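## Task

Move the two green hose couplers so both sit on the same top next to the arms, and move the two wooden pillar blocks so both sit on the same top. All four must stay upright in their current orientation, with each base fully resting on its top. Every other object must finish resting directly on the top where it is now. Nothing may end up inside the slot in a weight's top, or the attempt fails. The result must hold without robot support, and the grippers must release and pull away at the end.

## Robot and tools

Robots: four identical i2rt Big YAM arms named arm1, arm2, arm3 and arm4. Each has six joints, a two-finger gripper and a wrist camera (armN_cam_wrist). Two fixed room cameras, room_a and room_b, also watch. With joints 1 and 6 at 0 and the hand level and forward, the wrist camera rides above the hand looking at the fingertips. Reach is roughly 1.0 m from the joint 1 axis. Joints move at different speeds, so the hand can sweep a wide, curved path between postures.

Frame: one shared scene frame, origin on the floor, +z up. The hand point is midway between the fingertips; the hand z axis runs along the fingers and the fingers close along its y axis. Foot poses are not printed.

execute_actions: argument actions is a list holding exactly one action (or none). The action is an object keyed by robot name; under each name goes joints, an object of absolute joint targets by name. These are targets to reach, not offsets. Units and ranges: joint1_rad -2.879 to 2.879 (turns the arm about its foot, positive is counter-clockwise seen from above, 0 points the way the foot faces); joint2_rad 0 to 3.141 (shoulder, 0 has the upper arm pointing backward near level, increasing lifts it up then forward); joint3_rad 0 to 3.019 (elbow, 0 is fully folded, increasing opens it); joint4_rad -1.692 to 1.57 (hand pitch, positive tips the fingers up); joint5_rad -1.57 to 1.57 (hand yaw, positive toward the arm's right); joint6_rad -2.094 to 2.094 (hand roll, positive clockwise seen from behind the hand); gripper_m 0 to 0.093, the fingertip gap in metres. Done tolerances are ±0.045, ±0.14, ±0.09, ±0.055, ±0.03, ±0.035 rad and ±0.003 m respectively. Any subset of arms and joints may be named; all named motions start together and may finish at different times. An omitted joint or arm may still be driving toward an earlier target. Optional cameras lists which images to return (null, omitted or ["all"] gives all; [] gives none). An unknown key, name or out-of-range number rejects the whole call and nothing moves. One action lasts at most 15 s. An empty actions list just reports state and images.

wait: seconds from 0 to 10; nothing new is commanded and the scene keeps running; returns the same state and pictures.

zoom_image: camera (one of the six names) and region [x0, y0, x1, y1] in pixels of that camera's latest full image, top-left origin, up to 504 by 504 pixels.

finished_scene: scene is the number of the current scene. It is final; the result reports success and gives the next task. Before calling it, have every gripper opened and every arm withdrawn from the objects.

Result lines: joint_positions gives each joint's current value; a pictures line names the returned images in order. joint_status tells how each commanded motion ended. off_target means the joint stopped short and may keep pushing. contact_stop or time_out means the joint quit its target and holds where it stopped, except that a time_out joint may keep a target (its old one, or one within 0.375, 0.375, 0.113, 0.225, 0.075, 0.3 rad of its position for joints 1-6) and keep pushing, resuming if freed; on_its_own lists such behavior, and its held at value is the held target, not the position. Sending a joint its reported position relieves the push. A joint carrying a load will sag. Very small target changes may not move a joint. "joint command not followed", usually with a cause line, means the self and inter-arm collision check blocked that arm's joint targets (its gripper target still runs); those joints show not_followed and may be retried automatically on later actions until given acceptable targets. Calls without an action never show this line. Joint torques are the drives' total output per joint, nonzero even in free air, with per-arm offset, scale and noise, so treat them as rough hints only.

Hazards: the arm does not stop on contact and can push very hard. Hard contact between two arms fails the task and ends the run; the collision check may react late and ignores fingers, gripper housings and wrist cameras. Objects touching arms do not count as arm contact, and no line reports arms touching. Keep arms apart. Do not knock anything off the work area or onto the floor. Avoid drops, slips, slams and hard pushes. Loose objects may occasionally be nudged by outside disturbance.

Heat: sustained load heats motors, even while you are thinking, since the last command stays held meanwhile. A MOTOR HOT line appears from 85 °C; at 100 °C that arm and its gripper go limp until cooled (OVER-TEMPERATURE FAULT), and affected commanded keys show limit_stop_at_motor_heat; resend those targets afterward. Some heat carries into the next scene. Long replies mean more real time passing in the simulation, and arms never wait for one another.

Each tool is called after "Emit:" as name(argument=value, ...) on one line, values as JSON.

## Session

Emit:
execute_actions(actions=[])

Scene clock: 0.00 s.
Joint torques (N m, as the arm reports them, + toward a larger angle): no reading
Motor temperatures (°C, as the motors report them): arm1=[29 28 32 27 28 29] | arm2=[28 28 32 29 26 29] | arm3=[29 28 32 30 28 28] | arm4=[26 28 32 29 29 29]
arm1.joint_positions: joint1_rad=-0.895 joint2_rad=+0.625 joint3_rad=+1.691 joint4_rad=-1.179 joint5_rad=+0.201 joint6_rad=-0.434 gripper_m=+0.094
arm1.joint_status: not commanded
arm1.hand: x=-1.5935 y=-0.3839 z=+1.4521 quat_wxyz=(-0.572, +0.627, -0.405, -0.341) (m; scene frame)
arm2.joint_positions: joint1_rad=-0.242 joint2_rad=+0.328 joint3_rad=+1.339 joint4_rad=-1.173 joint5_rad=+0.069 joint6_rad=+0.474 gripper_m=+0.094
arm2.joint_status: not commanded
arm2.hand: x=-0.5889 y=+0.5917 z=+1.3348 quat_wxyz=(-0.280, +0.465, -0.602, -0.586) (m; scene frame)
arm3.joint_positions: joint1_rad=+0.125 joint2_rad=+0.595 joint3_rad=+1.473 joint4_rad=-1.587 joint5_rad=+0.198 joint6_rad=-0.084 gripper_m=+0.095
arm3.joint_status: not commanded
arm3.hand: x=+0.9744 y=+0.5642 z=+1.3483 quat_wxyz=(-0.355, -0.298, -0.855, +0.232) (m; scene frame)
arm4.joint_positions: joint1_rad=+0.016 joint2_rad=+0.261 joint3_rad=+1.473 joint4_rad=-1.308 joint5_rad=+0.286 joint6_rad=-0.456 gripper_m=+0.094
arm4.joint_status: not commanded
arm4.hand: x=+1.3521 y=-0.6453 z=+1.4302 quat_wxyz=(-0.630, +0.086, -0.733, +0.240) (m; scene frame)
pictures: arm1_cam_wrist, arm2_cam_wrist, arm3_cam_wrist, arm4_cam_wrist, room_a, room_b
Images, in order (width x height): arm1_cam_wrist 672x504, arm2_cam_wrist 672x504, arm3_cam_wrist 672x504, arm4_cam_wrist 672x504, room_a 672x504, room_b 672x504.

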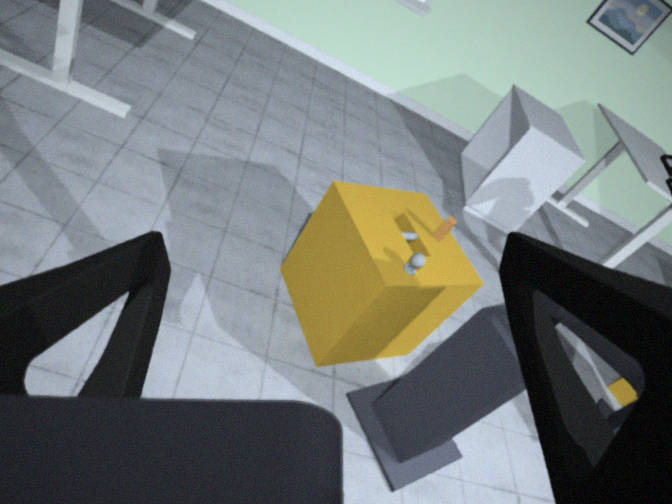

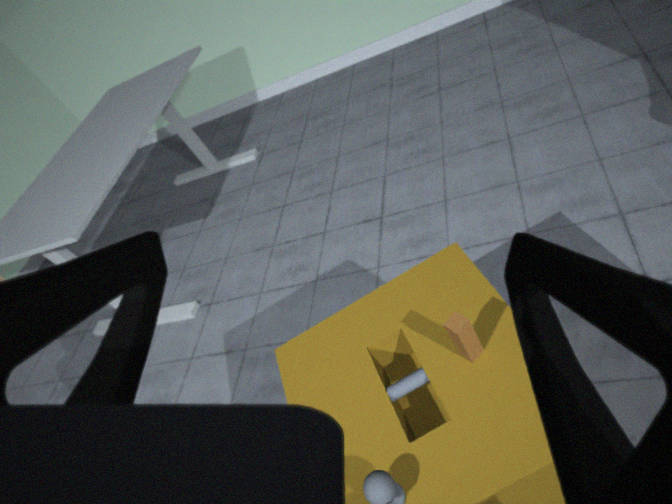

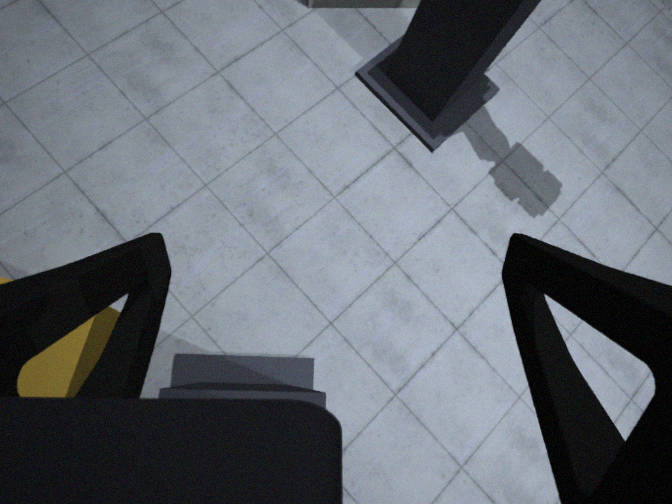

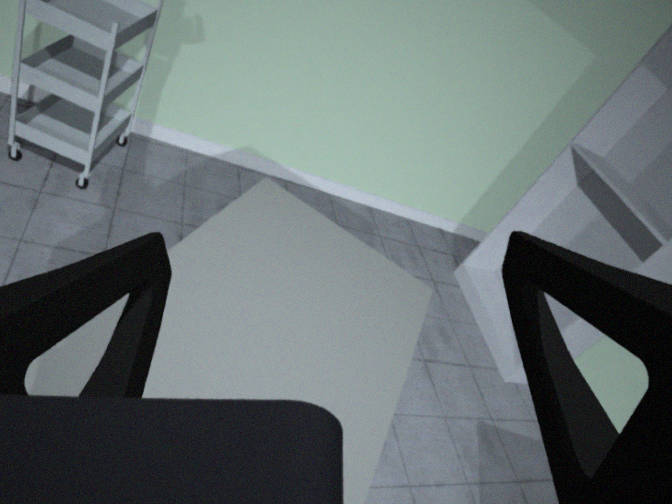

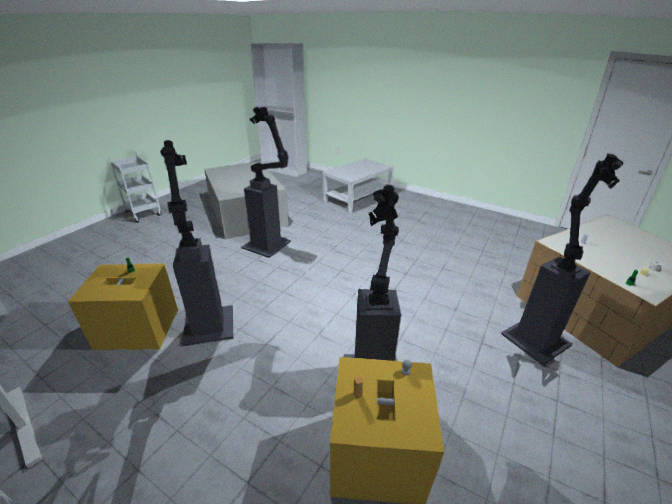

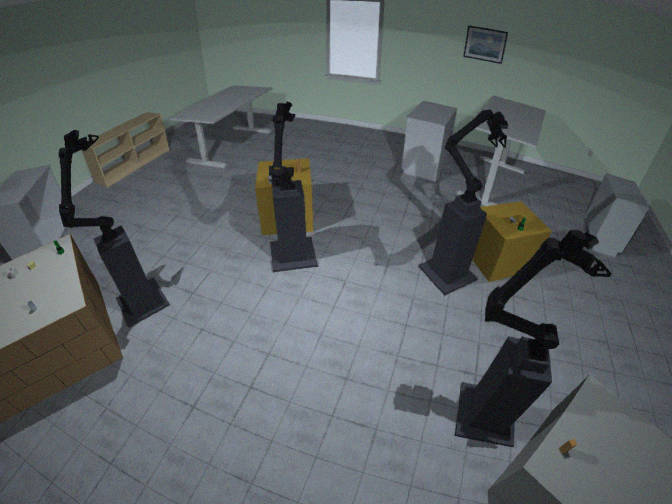

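Emit:
zoom_image(camera="room_a", region=[572, 220, 672, 320])

Emit:
zoom_image(camera="room_a", region=[320, 340, 450, 460])

Region (572, 220, 672, 320) of room_a's 672x504 image, scaled by 5.040, with more detail than that image has.

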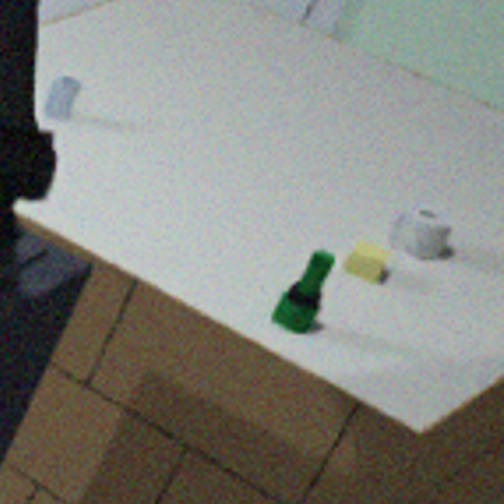

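Region (320, 340, 450, 460) of room_a's 672x504 image, scaled by 3.877, with more detail than that image has; it fills the top 465 rows of this view, and the rest is white.

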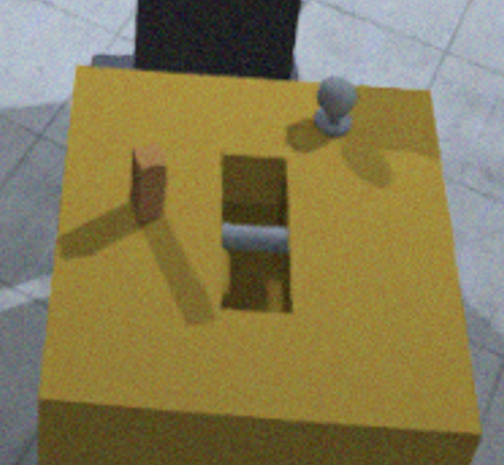

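Emit:
execute_actions(actions=[{"arm1":{"joints":{"joint1_rad":0.99,"joint2_rad":1.875,"joint3_rad":1.46,"joint4_rad":-1.085,"joint5_rad":0,"joint6_rad":0.02}},"arm2":{"joints":{"joint1_rad":-0.255,"joint2_rad":1.955,"joint3_rad":1.56,"joint4_rad":-1.09,"joint5_rad":0,"joint6_rad":0}},"arm3":{"joints":{"joint1_rad":-2.178,"joint2_rad":1.46,"joint3_rad":0.82,"joint4_rad":0.7,"joint5_rad":0,"joint6_rad":1.58}},"arm4":{"joints":{"joint1_rad":1.88,"joint2_rad":1.2,"joint3_rad":0.8,"joint4_rad":0.4,"joint5_rad":0,"joint6_rad":0.01}}}], cameras=["arm1_cam_wrist","arm2_cam_wrist"])

Scene clock: 13.63 s.
Joint torques (N m, as the arm reports them, + toward a larger angle): arm1=[ -0.12 -17.12   8.05   0.94   0.18   0.2 ] | arm2=[ -0.5  -17.6   11.51   0.76  -0.03  -0.07] | arm3=[ -0.93 -14.47   9.77   2.23   0.    -0.17] | arm4=[-0.55 -8.97 11.33  2.18  0.09  0.13]
Motor temperatures (°C, as the motors report them): arm1=[29 28 33 28 28 29] | arm2=[28 29 33 29 26 29] | arm3=[29 28 33 31 28 28] | arm4=[26 28 33 29 29 29]
arm1.joint_positions: joint1_rad=+0.996 joint2_rad=+1.879 joint3_rad=+1.461 joint4_rad=-1.082 joint5_rad=-0.002 joint6_rad=+0.002 gripper_m=+0.094
arm1.joint_status: all done
arm1.hand: x=-2.0981 y=-0.8350 z=+0.8088 quat_wxyz=(+0.012, +0.970, +0.239, -0.033) (m; scene frame)
arm2.joint_positions: joint1_rad=-0.249 joint2_rad=+1.950 joint3_rad=+1.538 joint4_rad=-1.098 joint5_rad=+0.003 joint6_rad=+0.015 gripper_m=+0.094
arm2.joint_status: all done
arm2.hand: x=-0.7272 y=+1.0329 z=+0.7953 quat_wxyz=(-0.019, +0.792, -0.609, -0.027) (m; scene frame)
arm3.joint_positions: joint1_rad=-2.179 joint2_rad=+1.463 joint3_rad=+0.809 joint4_rad=+0.671 joint5_rad=-0.001 joint6_rad=+1.571 gripper_m=+0.095
arm3.joint_status: all done
arm3.hand: x=+0.2697 y=+0.5946 z=+1.0974 quat_wxyz=(-0.545, -0.540, +0.449, +0.458) (m; scene frame)
arm4.joint_positions: joint1_rad=+1.879 joint2_rad=+1.201 joint3_rad=+0.787 joint4_rad=+0.384 joint5_rad=+0.002 joint6_rad=-0.005 gripper_m=+0.094
arm4.joint_status: all done
arm4.hand: x=+1.1284 y=-0.0833 z=+1.1488 quat_wxyz=(-0.407, +0.586, -0.415, -0.565) (m; scene frame)
pictures: arm1_cam_wrist, arm2_cam_wrist
Images, in order (width x height): arm1_cam_wrist 672x504, arm2_cam_wrist 672x504.

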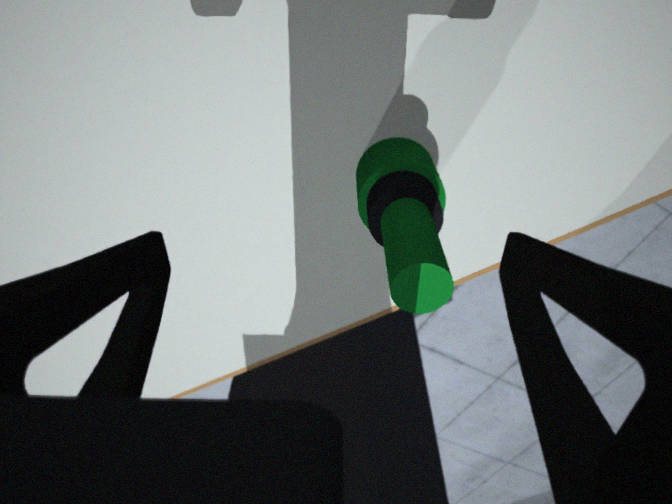

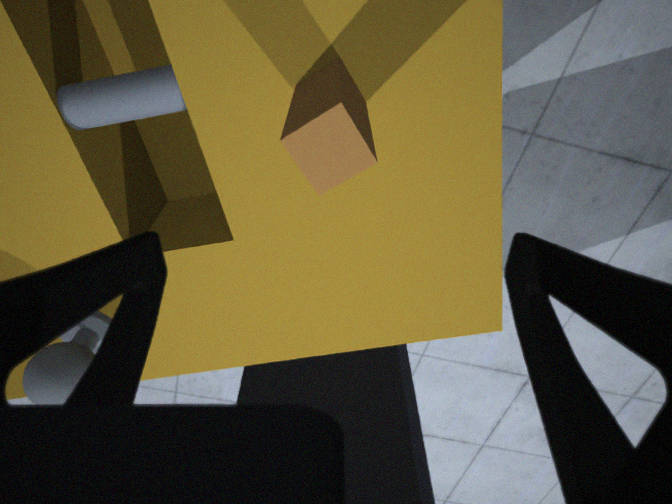

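Emit:
execute_actions(actions=[{"arm1":{"joints":{"joint1_rad":0.925,"joint2_rad":1.815,"joint3_rad":1.25,"joint4_rad":-0.945}},"arm2":{"joints":{"joint1_rad":-0.235,"joint2_rad":2.14,"joint3_rad":1.4,"joint4_rad":-0.785,"joint6_rad":-0.59}}}], cameras=["arm1_cam_wrist","arm2_cam_wrist"])

Scene clock: 25.03 s.
Joint torques (N m, as the arm reports them, + toward a larger angle): arm1=[  0.89 -15.28   7.71   1.15   0.13   0.21] | arm2=[  0.61 -19.29   9.5    1.03  -0.05  -0.06] | arm3=[ -0.77 -14.37   9.81   2.19  -0.01  -0.17] | arm4=[-0.71 -9.19 11.38  2.32  0.05  0.12]
Motor temperatures (°C, as the motors report them): arm1=[29 29 33 27 28 29] | arm2=[28 30 35 29 26 29] | arm3=[29 29 34 31 28 28] | arm4=[26 28 35 29 29 29]
arm1.joint_positions: joint1_rad=+0.919 joint2_rad=+1.816 joint3_rad=+1.247 joint4_rad=-0.956 joint5_rad=-0.001 joint6_rad=+0.004 gripper_m=+0.094
arm1.joint_status: all done
arm1.hand: x=-2.0662 y=-0.7734 z=+0.7678 quat_wxyz=(+0.007, +0.979, +0.201, -0.021) (m; scene frame)
arm2.joint_positions: joint1_rad=-0.240 joint2_rad=+2.158 joint3_rad=+1.377 joint4_rad=-0.802 joint5_rad=+0.002 joint6_rad=-0.575 gripper_m=+0.094
arm2.joint_status: all done
arm2.hand: x=-0.7236 y=+0.9998 z=+0.6299 quat_wxyz=(+0.003, +0.937, -0.349, +0.001) (m; scene frame)
arm3.joint_positions: joint1_rad=-2.179 joint2_rad=+1.463 joint3_rad=+0.809 joint4_rad=+0.671 joint5_rad=-0.001 joint6_rad=+1.571 gripper_m=+0.095
arm3.joint_status: not commanded
arm3.hand: x=+0.2697 y=+0.5946 z=+1.0974 quat_wxyz=(-0.545, -0.540, +0.449, +0.458) (m; scene frame)
arm4.joint_positions: joint1_rad=+1.879 joint2_rad=+1.201 joint3_rad=+0.787 joint4_rad=+0.384 joint5_rad=+0.002 joint6_rad=-0.005 gripper_m=+0.094
arm4.joint_status: not commanded
arm4.hand: x=+1.1284 y=-0.0833 z=+1.1488 quat_wxyz=(-0.407, +0.586, -0.415, -0.565) (m; scene frame)
pictures: arm1_cam_wrist, arm2_cam_wrist
Images, in order (width x height): arm1_cam_wrist 672x504, arm2_cam_wrist 672x504.

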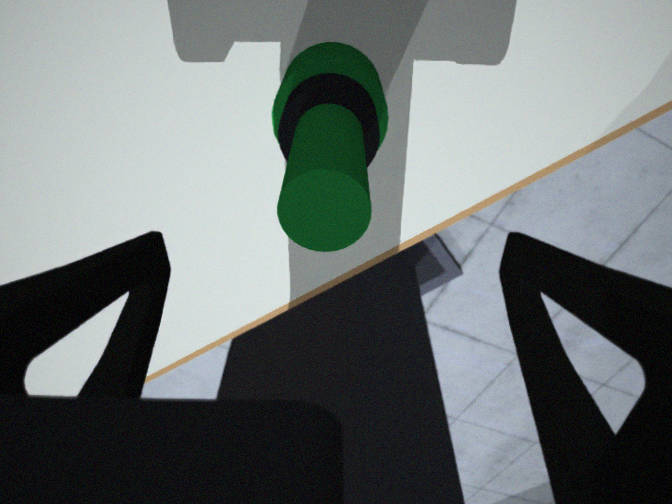

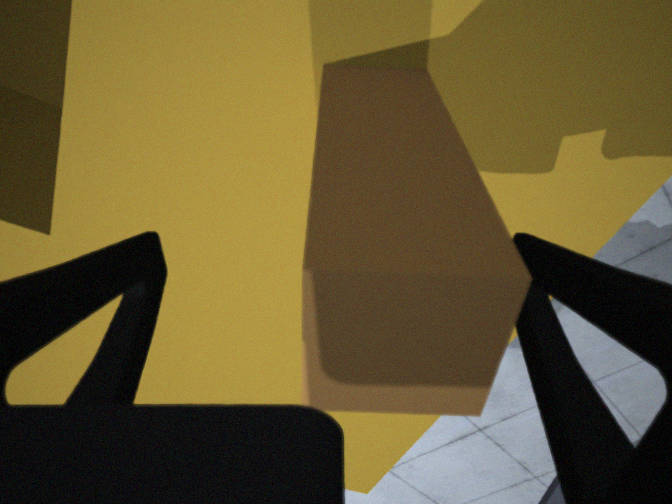

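Emit:
execute_actions(actions=[{"arm1":{"joints":{"joint1_rad":0.932,"joint2_rad":1.905,"joint3_rad":1.22,"joint4_rad":-0.841,"gripper_m":0.06}},"arm2":{"joints":{"joint1_rad":-0.256,"joint3_rad":1.445,"joint6_rad":-0.52}}}], cameras=["arm1_cam_wrist","arm2_cam_wrist"])

Scene clock: 32.27 s.
Joint torques (N m, as the arm reports them, + toward a larger angle): arm1=[  0.31 -15.26   7.25   1.14   0.13   0.17] | arm2=[ -0.05 -19.74  10.67   1.17  -0.04   0.23] | arm3=[ -0.86 -14.17   9.82   2.22   0.    -0.16] | arm4=[-0.42 -9.17 11.36  2.29  0.1   0.18]
Motor temperatures (°C, as the motors report them): arm1=[29 30 33 27 28 29] | arm2=[28 30 35 29 26 29] | arm3=[29 29 35 31 28 28] | arm4=[26 28 36 29 29 29]
arm1.joint_positions: joint1_rad=+0.926 joint2_rad=+1.900 joint3_rad=+1.219 joint4_rad=-0.852 joint5_rad=-0.001 joint6_rad=+0.004 gripper_m=+0.060
arm1.joint_status: all done
arm1.hand: x=-2.0668 y=-0.7780 z=+0.7191 quat_wxyz=(+0.006, +0.979, +0.205, -0.018) (m; scene frame)
arm2.joint_positions: joint1_rad=-0.252 joint2_rad=+2.158 joint3_rad=+1.412 joint4_rad=-0.802 joint5_rad=+0.002 joint6_rad=-0.535 gripper_m=+0.094
arm2.joint_status: all done
arm2.hand: x=-0.7220 y=+1.0188 z=+0.6397 quat_wxyz=(-0.010, +0.928, -0.373, -0.009) (m; scene frame)
arm3.joint_positions: joint1_rad=-2.179 joint2_rad=+1.463 joint3_rad=+0.809 joint4_rad=+0.671 joint5_rad=-0.001 joint6_rad=+1.571 gripper_m=+0.095
arm3.joint_status: not commanded
arm3.hand: x=+0.2697 y=+0.5946 z=+1.0974 quat_wxyz=(-0.545, -0.540, +0.449, +0.458) (m; scene frame)
arm4.joint_positions: joint1_rad=+1.879 joint2_rad=+1.201 joint3_rad=+0.787 joint4_rad=+0.384 joint5_rad=+0.002 joint6_rad=-0.005 gripper_m=+0.094
arm4.joint_status: not commanded
arm4.hand: x=+1.1284 y=-0.0833 z=+1.1488 quat_wxyz=(-0.407, +0.586, -0.415, -0.565) (m; scene frame)
pictures: arm1_cam_wrist, arm2_cam_wrist
Images, in order (width x height): arm1_cam_wrist 672x504, arm2_cam_wrist 672x504.

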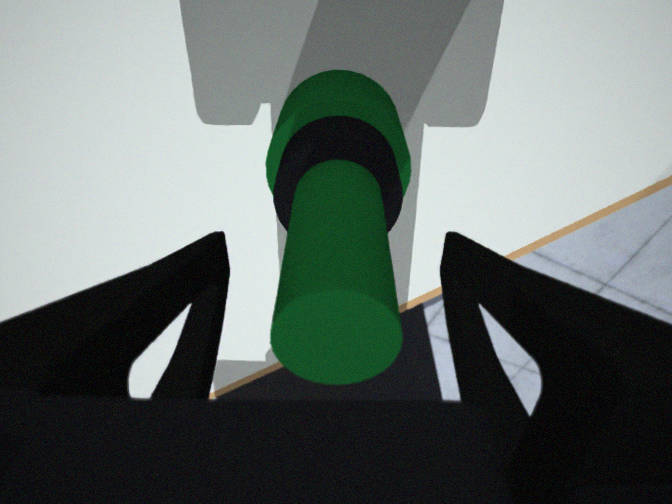

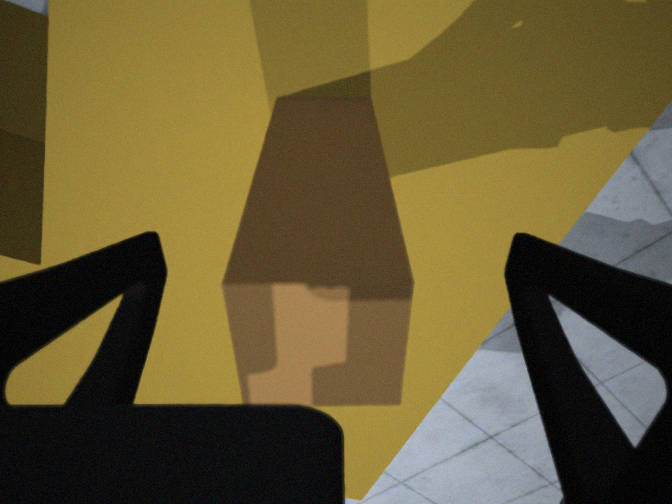

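Emit:
execute_actions(actions=[{"arm1":{"joints":{"gripper_m":0.01}},"arm2":{"joints":{"gripper_m":0.018}}}], cameras=[])

Emit:
execute_actions(actions=[{"arm1":{"joints":{"joint2_rad":1.7,"joint4_rad":-1.0}},"arm2":{"joints":{"joint2_rad":1.95,"joint4_rad":-0.95}}}], cameras=["arm1_cam_wrist","arm2_cam_wrist"])

Scene clock: 35.80 s.
Joint torques (N m, as the arm reports them, + toward a larger angle): arm1=[  0.98 -15.2    6.97   1.22   0.13   0.14] | arm2=[  0.01 -19.97  10.6    1.2   -0.04   0.21] | arm3=[ -0.82 -14.45   9.74   2.27   0.01  -0.15] | arm4=[-0.58 -9.44 11.4   2.21  0.1   0.14]
Motor temperatures (°C, as the motors report them): arm1=[29 30 33 27 28 29] | arm2=[28 31 35 29 26 29] | arm3=[29 29 35 31 28 28] | arm4=[26 28 36 29 29 29]
arm1.joint_positions: joint1_rad=+0.926 joint2_rad=+1.900 joint3_rad=+1.219 joint4_rad=-0.852 joint5_rad=-0.001 joint6_rad=+0.004 gripper_m=+0.026
arm1.joint_status: gripper_m off_target (ended at +0.026, target +0.010)
arm1.hand: x=-2.0669 y=-0.7780 z=+0.7191 quat_wxyz=(+0.006, +0.979, +0.205, -0.018) (m; scene frame)
arm2.joint_positions: joint1_rad=-0.252 joint2_rad=+2.158 joint3_rad=+1.412 joint4_rad=-0.801 joint5_rad=+0.001 joint6_rad=-0.534 gripper_m=+0.035
arm2.joint_status: gripper_m off_target (ended at +0.035, target +0.018)
arm2.hand: x=-0.7222 y=+1.0188 z=+0.6397 quat_wxyz=(-0.010, +0.928, -0.373, -0.010) (m; scene frame)
arm3.joint_positions: joint1_rad=-2.179 joint2_rad=+1.463 joint3_rad=+0.809 joint4_rad=+0.671 joint5_rad=-0.001 joint6_rad=+1.571 gripper_m=+0.095
arm3.joint_status: not commanded
arm3.hand: x=+0.2697 y=+0.5946 z=+1.0974 quat_wxyz=(-0.545, -0.540, +0.449, +0.458) (m; scene frame)
arm4.joint_positions: joint1_rad=+1.879 joint2_rad=+1.201 joint3_rad=+0.787 joint4_rad=+0.384 joint5_rad=+0.002 joint6_rad=-0.005 gripper_m=+0.094
arm4.joint_status: not commanded
arm4.hand: x=+1.1284 y=-0.0833 z=+1.1488 quat_wxyz=(-0.407, +0.586, -0.415, -0.565) (m; scene frame)
pictures: none
No camera images: the call's "cameras" was empty. Leave "cameras" out to get every camera's image.

Scene clock: 36.97 s.
Joint torques (N m, as the arm reports them, + toward a larger angle): arm1=[  0.7  -13.09   8.7    0.56   0.21   0.23] | arm2=[  0.02 -16.52  11.61  -0.2   -0.03   0.23] | arm3=[ -1.05 -14.23   9.8    2.24   0.    -0.17] | arm4=[-0.56 -9.11 11.32  2.39  0.09  0.14]
Motor temperatures (°C, as the motors report them): arm1=[29 30 33 27 28 29] | arm2=[28 31 35 29 26 29] | arm3=[29 29 35 31 28 28] | arm4=[26 28 36 29 29 29]
arm1.joint_positions: joint1_rad=+0.926 joint2_rad=+1.688 joint3_rad=+1.210 joint4_rad=-0.992 joint5_rad=-0.001 joint6_rad=+0.004 gripper_m=+0.026
arm1.joint_status: all done
arm1.hand: x=-2.0515 y=-0.7707 z=+0.8167 quat_wxyz=(+0.013, +0.978, +0.205, -0.049) (m; scene frame)
arm2.joint_positions: joint1_rad=-0.252 joint2_rad=+1.938 joint3_rad=+1.418 joint4_rad=-0.934 joint5_rad=+0.001 joint6_rad=-0.534 gripper_m=+0.035
arm2.joint_status: all done
arm2.hand: x=-0.7234 y=+1.0252 z=+0.7625 quat_wxyz=(-0.048, +0.926, -0.372, -0.039) (m; scene frame)
arm3.joint_positions: joint1_rad=-2.179 joint2_rad=+1.463 joint3_rad=+0.809 joint4_rad=+0.671 joint5_rad=-0.001 joint6_rad=+1.571 gripper_m=+0.095
arm3.joint_status: not commanded
arm3.hand: x=+0.2697 y=+0.5946 z=+1.0974 quat_wxyz=(-0.545, -0.540, +0.449, +0.458) (m; scene frame)
arm4.joint_positions: joint1_rad=+1.879 joint2_rad=+1.201 joint3_rad=+0.787 joint4_rad=+0.384 joint5_rad=+0.002 joint6_rad=-0.005 gripper_m=+0.094
arm4.joint_status: not commanded
arm4.hand: x=+1.1284 y=-0.0833 z=+1.1488 quat_wxyz=(-0.407, +0.586, -0.415, -0.565) (m; scene frame)
pictures: arm1_cam_wrist, arm2_cam_wrist
Images, in order (width x height): arm1_cam_wrist 672x504, arm2_cam_wrist 672x504.

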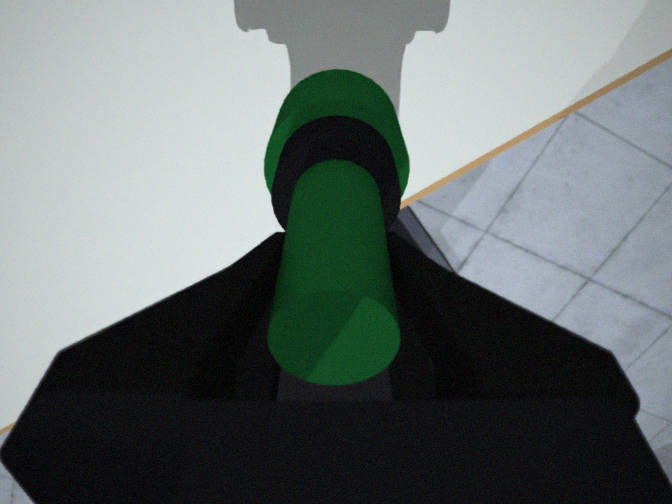

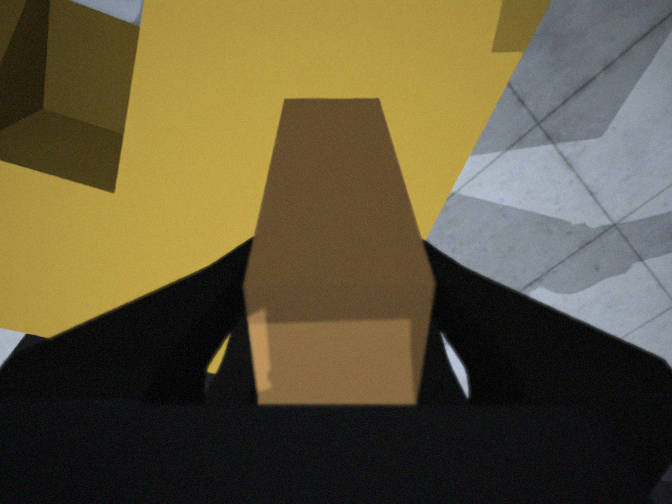

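Emit:
execute_actions(actions=[{"arm1":{"joints":{"joint1_rad":-0.9,"joint2_rad":1.61,"joint3_rad":1.2,"joint4_rad":0.465,"joint6_rad":0.045}},"arm2":{"joints":{"joint1_rad":-1.92,"joint2_rad":1.605,"joint3_rad":1.225,"joint4_rad":0.428,"joint6_rad":0.014}},"arm4":{"joints":{"joint2_rad":1.4,"joint4_rad":0.64}}}], cameras=["arm1_cam_wrist","arm2_cam_wrist","arm3_cam_wrist"])

Scene clock: 43.20 s.
Joint torques (N m, as the arm reports them, + toward a larger angle): arm1=[  0.42 -16.95   9.58   3.41   0.03   0.21] | arm2=[  0.44 -14.9   12.21   3.63   0.     0.21] | arm3=[ -0.76 -14.32   9.8    2.31   0.    -0.16] | arm4=[ -0.66 -12.64  10.5    2.22   0.09   0.16]
Motor temperatures (°C, as the motors report them): arm1=[29 30 34 27 28 29] | arm2=[28 31 36 29 26 29] | arm3=[29 29 35 31 28 28] | arm4=[26 28 37 29 29 29]
arm1.joint_positions: joint1_rad=-0.905 joint2_rad=+1.633 joint3_rad=+1.192 joint4_rad=+0.435 joint5_rad=+0.002 joint6_rad=+0.030 gripper_m=+0.026
arm1.joint_status: all done
arm1.hand: x=-1.7055 y=+0.1275 z=+1.0759 quat_wxyz=(-0.450, +0.533, -0.470, -0.541) (m; scene frame)
arm2.joint_positions: joint1_rad=-1.925 joint2_rad=+1.610 joint3_rad=+1.212 joint4_rad=+0.393 joint5_rad=+0.002 joint6_rad=+0.000 gripper_m=+0.035
arm2.joint_status: all done
arm2.hand: x=+0.1268 y=+0.5815 z=+1.0868 quat_wxyz=(-0.701, +0.058, -0.708, -0.060) (m; scene frame)
arm3.joint_positions: joint1_rad=-2.179 joint2_rad=+1.463 joint3_rad=+0.809 joint4_rad=+0.671 joint5_rad=-0.001 joint6_rad=+1.571 gripper_m=+0.095
arm3.joint_status: not commanded
arm3.hand: x=+0.2697 y=+0.5946 z=+1.0974 quat_wxyz=(-0.545, -0.540, +0.449, +0.458) (m; scene frame)
arm4.joint_positions: joint1_rad=+1.879 joint2_rad=+1.411 joint3_rad=+0.787 joint4_rad=+0.624 joint5_rad=+0.002 joint6_rad=-0.005 gripper_m=+0.094
arm4.joint_status: all done
arm4.hand: x=+1.1152 y=-0.0447 z=+1.0937 quat_wxyz=(-0.413, +0.577, -0.408, -0.574) (m; scene frame)
pictures: arm1_cam_wrist, arm2_cam_wrist, arm3_cam_wrist
Images, in order (width x height): arm1_cam_wrist 672x504, arm2_cam_wrist 672x504, arm3_cam_wrist 672x504.

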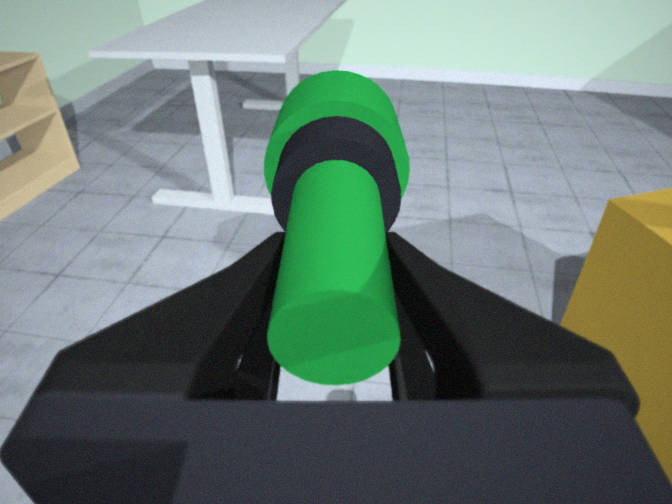

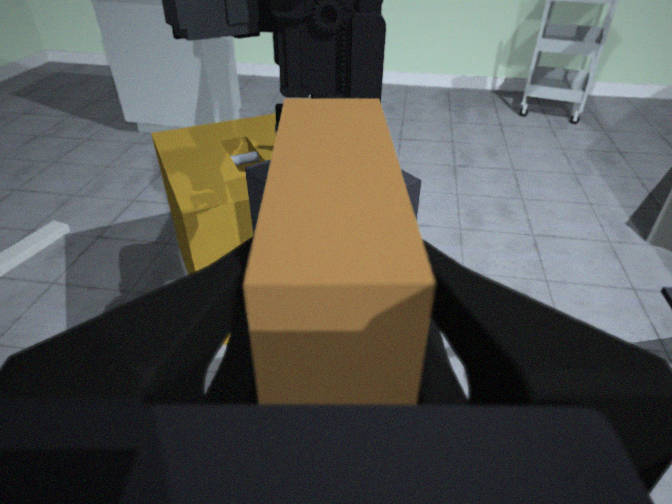

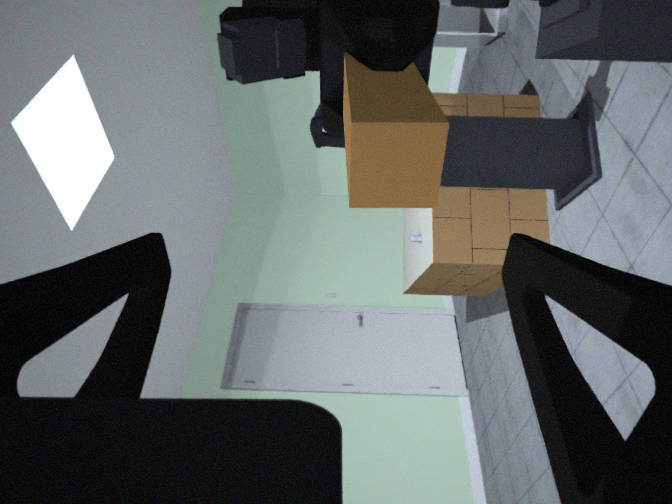

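Emit:
execute_actions(actions=[{"arm1":{"joints":{"joint1_rad":-1.5}},"arm3":{"joints":{"joint1_rad":-2.165,"joint2_rad":1.712,"joint3_rad":1.106}}}], cameras=["arm2_cam_wrist","arm3_cam_wrist"])

Scene clock: 48.23 s.
Joint torques (N m, as the arm reports them, + toward a larger angle): arm1=[ -0.06 -16.49   9.98   3.7    0.1    0.24] | arm2=[  0.21 -15.33  12.22   3.6   -0.02   0.22] | arm3=[ -0.06 -18.99  12.8    2.22  -0.01  -0.16] | arm4=[ -0.68 -12.46  10.44   2.19   0.09   0.13]
Motor temperatures (°C, as the motors report them): arm1=[29 30 34 28 28 29] | arm2=[28 31 36 29 26 29] | arm3=[29 29 35 31 28 28] | arm4=[26 28 37 29 29 29]
arm1.joint_positions: joint1_rad=-1.499 joint2_rad=+1.633 joint3_rad=+1.192 joint4_rad=+0.435 joint5_rad=+0.001 joint6_rad=+0.031 gripper_m=+0.026
arm1.joint_status: all done
arm1.hand: x=-1.2979 y=+0.0693 z=+1.0772 quat_wxyz=(-0.589, +0.373, -0.604, -0.386) (m; scene frame)
arm2.joint_positions: joint1_rad=-1.925 joint2_rad=+1.610 joint3_rad=+1.212 joint4_rad=+0.393 joint5_rad=+0.002 joint6_rad=+0.000 gripper_m=+0.035
arm2.joint_status: not commanded
arm2.hand: x=+0.1268 y=+0.5815 z=+1.0868 quat_wxyz=(-0.701, +0.058, -0.708, -0.060) (m; scene frame)
arm3.joint_positions: joint1_rad=-2.177 joint2_rad=+1.715 joint3_rad=+1.062 joint4_rad=+0.673 joint5_rad=-0.001 joint6_rad=+1.572 gripper_m=+0.095
arm3.joint_status: all done
arm3.hand: x=+0.1764 y=+0.5764 z=+1.0798 quat_wxyz=(-0.547, -0.539, +0.448, +0.458) (m; scene frame)
arm4.joint_positions: joint1_rad=+1.879 joint2_rad=+1.411 joint3_rad=+0.787 joint4_rad=+0.624 joint5_rad=+0.002 joint6_rad=-0.005 gripper_m=+0.094
arm4.joint_status: not commanded
arm4.hand: x=+1.1152 y=-0.0447 z=+1.0937 quat_wxyz=(-0.413, +0.577, -0.408, -0.574) (m; scene frame)
pictures: arm2_cam_wrist, arm3_cam_wrist
Images, in order (width x height): arm2_cam_wrist 672x504, arm3_cam_wrist 672x504.

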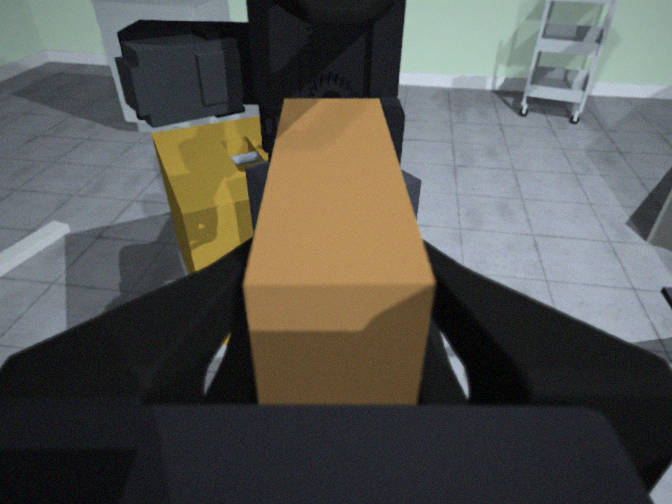

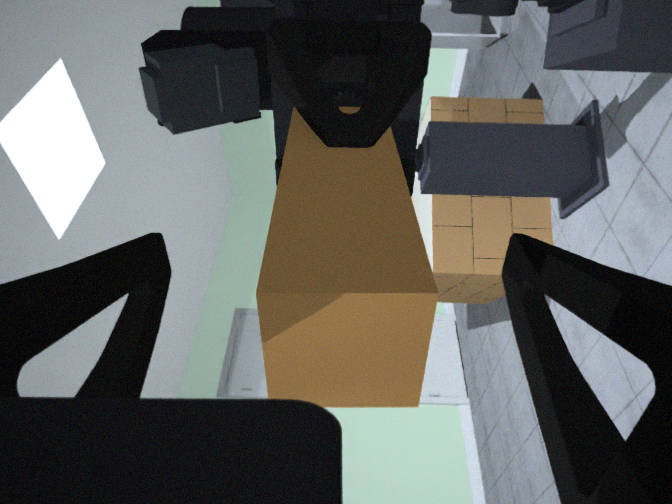

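Emit:
execute_actions(actions=[{"arm3":{"joints":{"gripper_m":0.018}}}], cameras=[])

Scene clock: 51.07 s.
Joint torques (N m, as the arm reports them, + toward a larger angle): arm1=[  0.39 -16.36   9.84   3.43   0.03   0.15] | arm2=[  0.87 -15.3   12.29   3.32   0.01   0.19] | arm3=[ -0.03 -18.7   12.68   2.13  -0.01  -0.19] | arm4=[ -0.62 -12.88  10.44   2.07   0.07   0.2 ]
Motor temperatures (°C, as the motors report them): arm1=[29 30 34 28 28 29] | arm2=[28 31 36 29 26 29] | arm3=[29 29 36 31 28 28] | arm4=[26 28 37 29 29 29]
arm1.joint_positions: joint1_rad=-1.499 joint2_rad=+1.633 joint3_rad=+1.192 joint4_rad=+0.435 joint5_rad=+0.001 joint6_rad=+0.031 gripper_m=+0.026
arm1.joint_status: not commanded
arm1.hand: x=-1.2979 y=+0.0693 z=+1.0772 quat_wxyz=(-0.589, +0.373, -0.604, -0.386) (m; scene frame)
arm2.joint_positions: joint1_rad=-1.925 joint2_rad=+1.610 joint3_rad=+1.212 joint4_rad=+0.399 joint5_rad=+0.002 joint6_rad=+0.001 gripper_m=+0.035
arm2.joint_status: not commanded
arm2.hand: x=+0.1268 y=+0.5815 z=+1.0883 quat_wxyz=(-0.703, +0.057, -0.706, -0.061) (m; scene frame)
arm3.joint_positions: joint1_rad=-2.177 joint2_rad=+1.715 joint3_rad=+1.062 joint4_rad=+0.676 joint5_rad=-0.001 joint6_rad=+1.572 gripper_m=+0.035
arm3.joint_status: gripper_m off_target (ended at +0.035, target +0.018)
arm3.hand: x=+0.1764 y=+0.5764 z=+1.0806 quat_wxyz=(-0.548, -0.538, +0.448, +0.458) (m; scene frame)
arm4.joint_positions: joint1_rad=+1.879 joint2_rad=+1.411 joint3_rad=+0.787 joint4_rad=+0.624 joint5_rad=+0.002 joint6_rad=-0.005 gripper_m=+0.094
arm4.joint_status: not commanded
arm4.hand: x=+1.1152 y=-0.0447 z=+1.0937 quat_wxyz=(-0.413, +0.577, -0.408, -0.574) (m; scene frame)
pictures: none
No camera images: the call's "cameras" was empty. Leave "cameras" out to get every camera's image.

Emit:
execute_actions(actions=[{"arm2":{"joints":{"gripper_m":0.065}}}], cameras=[])

Emit:
execute_actions(actions=[{"arm2":{"joints":{"gripper_m":0.093,"joint2_rad":1.395,"joint3_rad":0.95,"joint4_rad":0.49}},"arm1":{"joints":{"joint1_rad":-1.85}},"arm4":{"joints":{"joint2_rad":1.305,"joint3_rad":0.665}}}], cameras=["arm3_cam_wrist"])

Scene clock: 55.20 s.
Joint torques (N m, as the arm reports them, + toward a larger angle): arm1=[  0.3  -16.63   9.79   3.43   0.11   0.14] | arm2=[  0.39 -14.77  12.2    3.29   0.     0.18] | arm3=[  0.2  -18.91  12.92   2.05   0.    -0.16] | arm4=[ -0.63 -12.38  10.35   2.22   0.07   0.17]
Motor temperatures (°C, as the motors report them): arm1=[29 30 34 28 28 29] | arm2=[28 31 37 29 26 29] | arm3=[29 29 36 31 28 28] | arm4=[26 28 37 29 29 29]
arm1.joint_positions: joint1_rad=-1.499 joint2_rad=+1.633 joint3_rad=+1.192 joint4_rad=+0.435 joint5_rad=+0.001 joint6_rad=+0.031 gripper_m=+0.026
arm1.joint_status: not commanded
arm1.hand: x=-1.2979 y=+0.0693 z=+1.0772 quat_wxyz=(-0.589, +0.373, -0.604, -0.386) (m; scene frame)
arm2.joint_positions: joint1_rad=-1.925 joint2_rad=+1.610 joint3_rad=+1.212 joint4_rad=+0.399 joint5_rad=+0.002 joint6_rad=+0.001 gripper_m=+0.065
arm2.joint_status: all done
arm2.hand: x=+0.1268 y=+0.5816 z=+1.0883 quat_wxyz=(-0.703, +0.057, -0.706, -0.061) (m; scene frame)
arm3.joint_positions: joint1_rad=-2.177 joint2_rad=+1.715 joint3_rad=+1.062 joint4_rad=+0.676 joint5_rad=-0.001 joint6_rad=+1.572 gripper_m=+0.035
arm3.joint_status: not commanded
arm3.hand: x=+0.1764 y=+0.5764 z=+1.0806 quat_wxyz=(-0.548, -0.538, +0.448, +0.458) (m; scene frame)
arm4.joint_positions: joint1_rad=+1.879 joint2_rad=+1.411 joint3_rad=+0.787 joint4_rad=+0.624 joint5_rad=+0.002 joint6_rad=-0.005 gripper_m=+0.094
arm4.joint_status: not commanded
arm4.hand: x=+1.1152 y=-0.0447 z=+1.0937 quat_wxyz=(-0.413, +0.577, -0.408, -0.574) (m; scene frame)
pictures: none
No camera images: the call's "cameras" was empty. Leave "cameras" out to get every camera's image.

Scene clock: 56.60 s.
Joint torques (N m, as the arm reports them, + toward a larger angle): arm1=[  0.11 -16.36   9.84   3.6    0.14   0.16] | arm2=[  0.31 -10.51  11.19   3.08   0.     0.2 ] | arm3=[  0.17 -19.19  12.74   2.11   0.    -0.16] | arm4=[-0.73 -9.19  9.16  2.22  0.08  0.13]
Motor temperatures (°C, as the motors report them): arm1=[29 30 35 28 28 29] | arm2=[28 31 37 29 26 29] | arm3=[29 29 37 31 28 28] | arm4=[26 28 36 29 29 29]
arm1.joint_positions: joint1_rad=-1.845 joint2_rad=+1.633 joint3_rad=+1.192 joint4_rad=+0.435 joint5_rad=+0.000 joint6_rad=+0.031 gripper_m=+0.026
arm1.joint_status: all done
arm1.hand: x=-1.0989 y=-0.0703 z=+1.0783 quat_wxyz=(-0.648, +0.263, -0.659, -0.279) (m; scene frame)
arm2.joint_positions: joint1_rad=-1.925 joint2_rad=+1.385 joint3_rad=+0.948 joint4_rad=+0.467 joint5_rad=+0.002 joint6_rad=+0.001 gripper_m=+0.093
arm2.joint_status: all done
arm2.hand: x=+0.0360 y=+0.5660 z=+1.0911 quat_wxyz=(-0.713, +0.057, -0.696, -0.062) (m; scene frame)
arm3.joint_positions: joint1_rad=-2.177 joint2_rad=+1.715 joint3_rad=+1.062 joint4_rad=+0.676 joint5_rad=-0.001 joint6_rad=+1.572 gripper_m=+0.035
arm3.joint_status: not commanded
arm3.hand: x=+0.1764 y=+0.5764 z=+1.0806 quat_wxyz=(-0.548, -0.538, +0.448, +0.458) (m; scene frame)
arm4.joint_positions: joint1_rad=+1.879 joint2_rad=+1.302 joint3_rad=+0.666 joint4_rad=+0.625 joint5_rad=+0.002 joint6_rad=-0.005 gripper_m=+0.094
arm4.joint_status: all done
arm4.hand: x=+1.1298 y=-0.0868 z=+1.0861 quat_wxyz=(-0.411, +0.580, -0.411, -0.571) (m; scene frame)
pictures: arm3_cam_wrist
Images, in order (width x height): arm3_cam_wrist 672x504.

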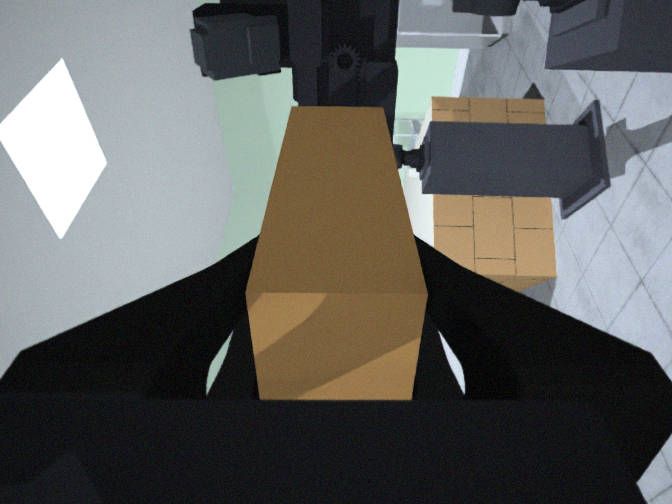

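Emit:
execute_actions(actions=[{"arm2":{"joints":{"joint1_rad":1.83,"joint3_rad":0.9,"joint4_rad":0.53,"joint6_rad":1.58}},"arm3":{"joints":{"joint1_rad":-0.442}}}], cameras=["arm1_cam_wrist","arm2_cam_wrist","arm3_cam_wrist","arm4_cam_wrist"])

Scene clock: 64.70 s.
Joint torques (N m, as the arm reports them, + toward a larger angle): arm1=[  0.21 -17.05   9.95   3.65   0.12   0.16] | arm2=[ -0.53 -10.36  11.24   3.34   0.11   0.13] | arm3=[ -1.71 -19.28  11.95   2.04   0.09  -0.17] | arm4=[-1.06 -9.38  9.17  2.17  0.07  0.14]
Motor temperatures (°C, as the motors report them): arm1=[29 30 35 28 28 29] | arm2=[28 30 37 29 26 29] | arm3=[29 30 37 31 28 28] | arm4=[26 28 36 29 29 29]
arm1.joint_positions: joint1_rad=-1.845 joint2_rad=+1.633 joint3_rad=+1.192 joint4_rad=+0.435 joint5_rad=+0.000 joint6_rad=+0.031 gripper_m=+0.026
arm1.joint_status: not commanded
arm1.hand: x=-1.0989 y=-0.0703 z=+1.0783 quat_wxyz=(-0.648, +0.263, -0.659, -0.279) (m; scene frame)
arm2.joint_positions: joint1_rad=+1.835 joint2_rad=+1.390 joint3_rad=+0.894 joint4_rad=+0.502 joint5_rad=-0.001 joint6_rad=+1.565 gripper_m=+0.093
arm2.joint_status: all done
arm2.hand: x=-0.9908 y=+0.0366 z=+1.0695 quat_wxyz=(+0.655, +0.653, -0.264, -0.274) (m; scene frame)
arm3.joint_positions: joint1_rad=-0.434 joint2_rad=+1.715 joint3_rad=+1.072 joint4_rad=+0.676 joint5_rad=-0.002 joint6_rad=+1.572 gripper_m=+0.035
arm3.joint_status: all done
arm3.hand: x=+1.0973 y=+0.0469 z=+1.0855 quat_wxyz=(-0.706, -0.686, -0.120, -0.128) (m; scene frame)
arm4.joint_positions: joint1_rad=+1.879 joint2_rad=+1.302 joint3_rad=+0.666 joint4_rad=+0.625 joint5_rad=+0.002 joint6_rad=-0.005 gripper_m=+0.094
arm4.joint_status: not commanded
arm4.hand: x=+1.1298 y=-0.0868 z=+1.0861 quat_wxyz=(-0.411, +0.580, -0.411, -0.571) (m; scene frame)
pictures: arm1_cam_wrist, arm2_cam_wrist, arm3_cam_wrist, arm4_cam_wrist
Images, in order (width x height): arm1_cam_wrist 672x504, arm2_cam_wrist 672x504, arm3_cam_wrist 672x504, arm4_cam_wrist 672x504.

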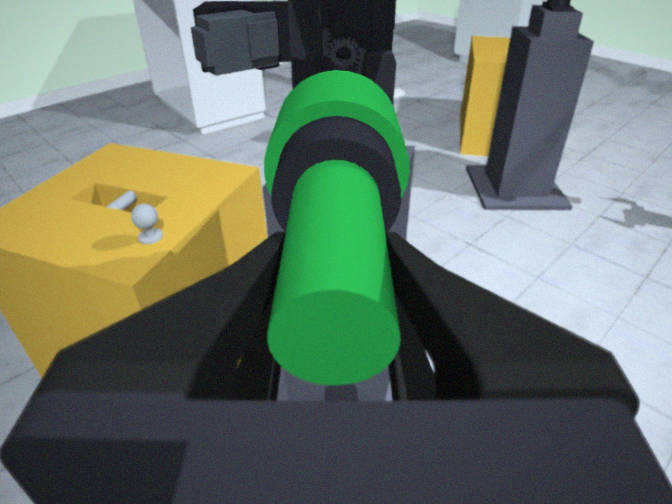

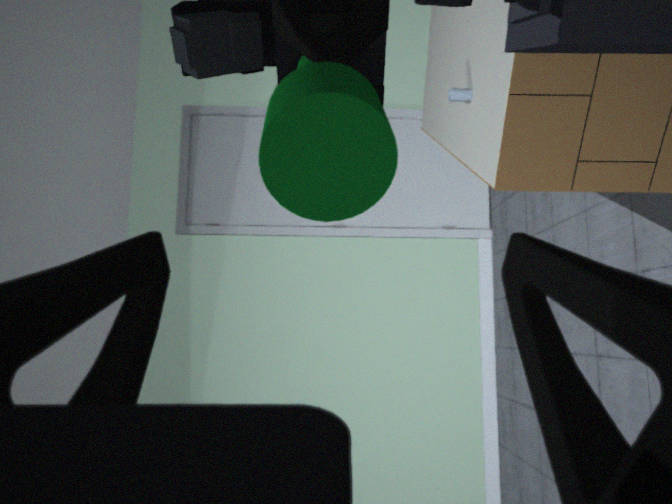

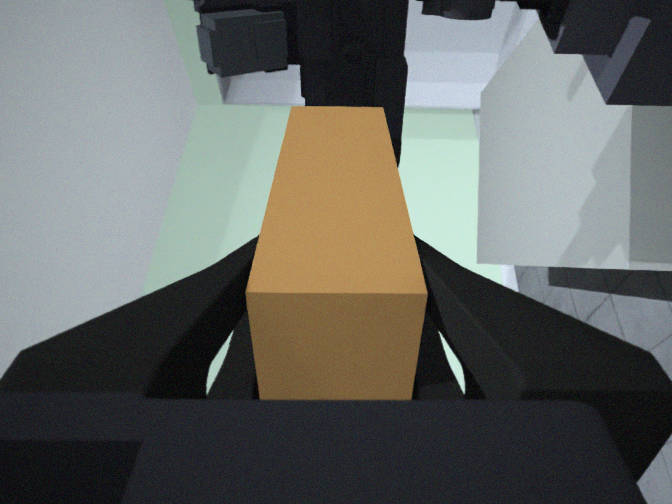

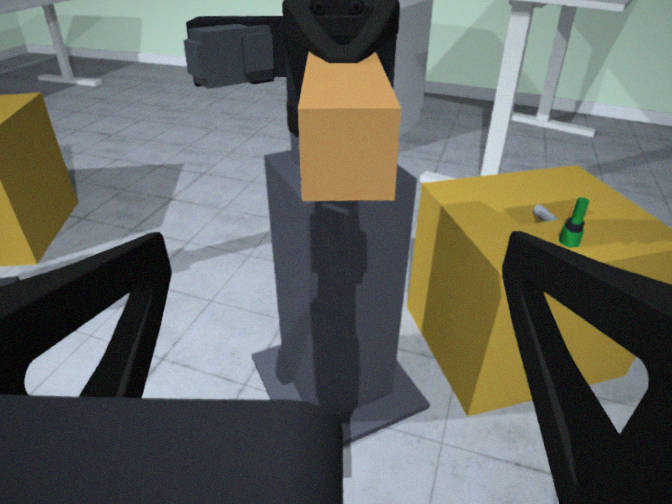

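Emit:
execute_actions(actions=[{"arm2":{"joints":{"joint2_rad":1.6,"joint3_rad":1.175,"joint4_rad":0.545}},"arm4":{"joints":{"joint1_rad":1.863,"joint2_rad":1.525,"joint3_rad":0.96,"joint4_rad":0.565}}}], cameras=["arm1_cam_wrist","arm2_cam_wrist","arm3_cam_wrist","arm4_cam_wrist"])

Scene clock: 72.03 s.
Joint torques (N m, as the arm reports them, + toward a larger angle): arm1=[ -0.08 -16.96  10.     3.55   0.13   0.19] | arm2=[ -0.55 -15.11  15.2    3.24   0.12   0.13] | arm3=[ -1.51 -19.3   11.93   2.03   0.09  -0.18] | arm4=[ -1.74 -14.55  13.35   1.55   0.11   0.14]
Motor temperatures (°C, as the motors report them): arm1=[29 30 35 28 28 29] | arm2=[28 30 37 29 26 29] | arm3=[29 30 37 31 28 28] | arm4=[26 28 36 29 29 29]
arm1.joint_positions: joint1_rad=-1.845 joint2_rad=+1.633 joint3_rad=+1.192 joint4_rad=+0.435 joint5_rad=+0.000 joint6_rad=+0.031 gripper_m=+0.026
arm1.joint_status: not commanded
arm1.hand: x=-1.0989 y=-0.0703 z=+1.0783 quat_wxyz=(-0.648, +0.263, -0.659, -0.279) (m; scene frame)
arm2.joint_positions: joint1_rad=+1.835 joint2_rad=+1.607 joint3_rad=+1.125 joint4_rad=+0.518 joint5_rad=-0.001 joint6_rad=+1.566 gripper_m=+0.093
arm2.joint_status: all done
arm2.hand: x=-1.0510 y=-0.0241 z=+1.0730 quat_wxyz=(+0.665, +0.643, -0.260, -0.278) (m; scene frame)
arm3.joint_positions: joint1_rad=-0.434 joint2_rad=+1.715 joint3_rad=+1.072 joint4_rad=+0.676 joint5_rad=-0.002 joint6_rad=+1.572 gripper_m=+0.035
arm3.joint_status: not commanded
arm3.hand: x=+1.0973 y=+0.0469 z=+1.0855 quat_wxyz=(-0.706, -0.686, -0.120, -0.128) (m; scene frame)
arm4.joint_positions: joint1_rad=+1.875 joint2_rad=+1.532 joint3_rad=+0.913 joint4_rad=+0.566 joint5_rad=+0.002 joint6_rad=-0.005 gripper_m=+0.094
arm4.joint_status: all done
arm4.hand: x=+1.1021 y=+0.0008 z=+1.0792 quat_wxyz=(-0.403, +0.591, -0.420, -0.558) (m; scene frame)
pictures: arm1_cam_wrist, arm2_cam_wrist, arm3_cam_wrist, arm4_cam_wrist
Images, in order (width x height): arm1_cam_wrist 672x504, arm2_cam_wrist 672x504, arm3_cam_wrist 672x504, arm4_cam_wrist 672x504.

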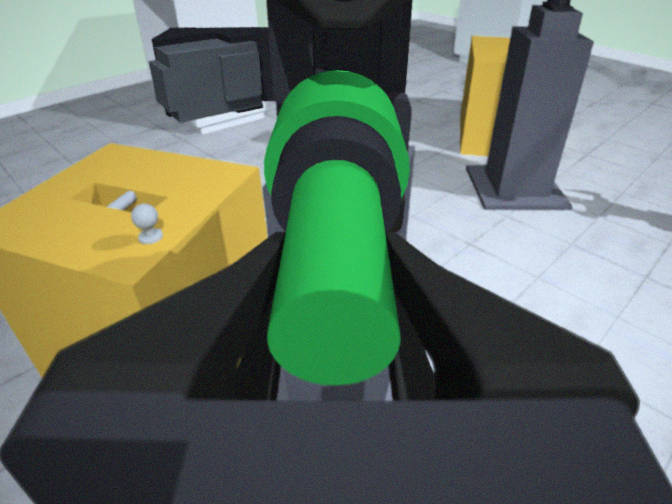

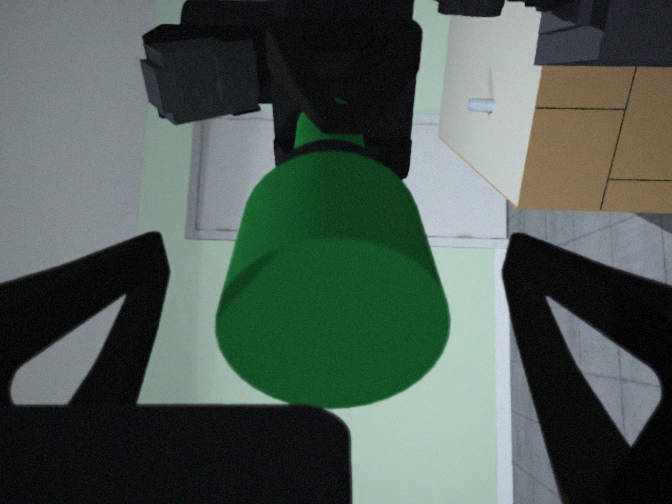

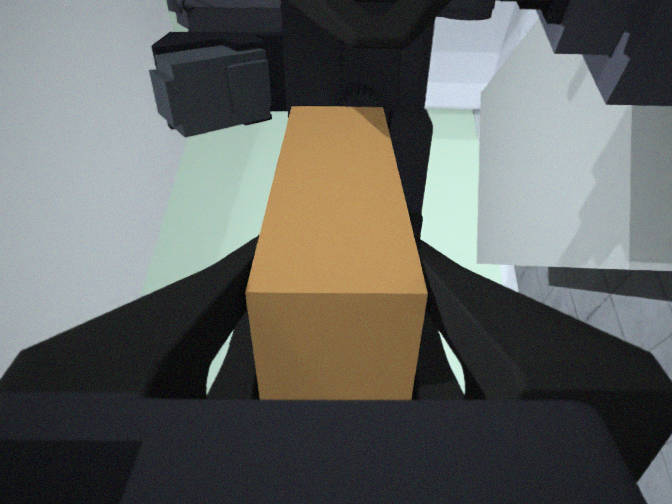

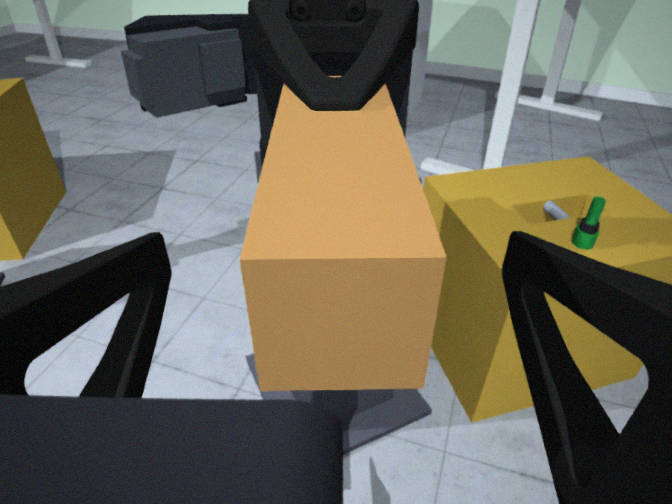

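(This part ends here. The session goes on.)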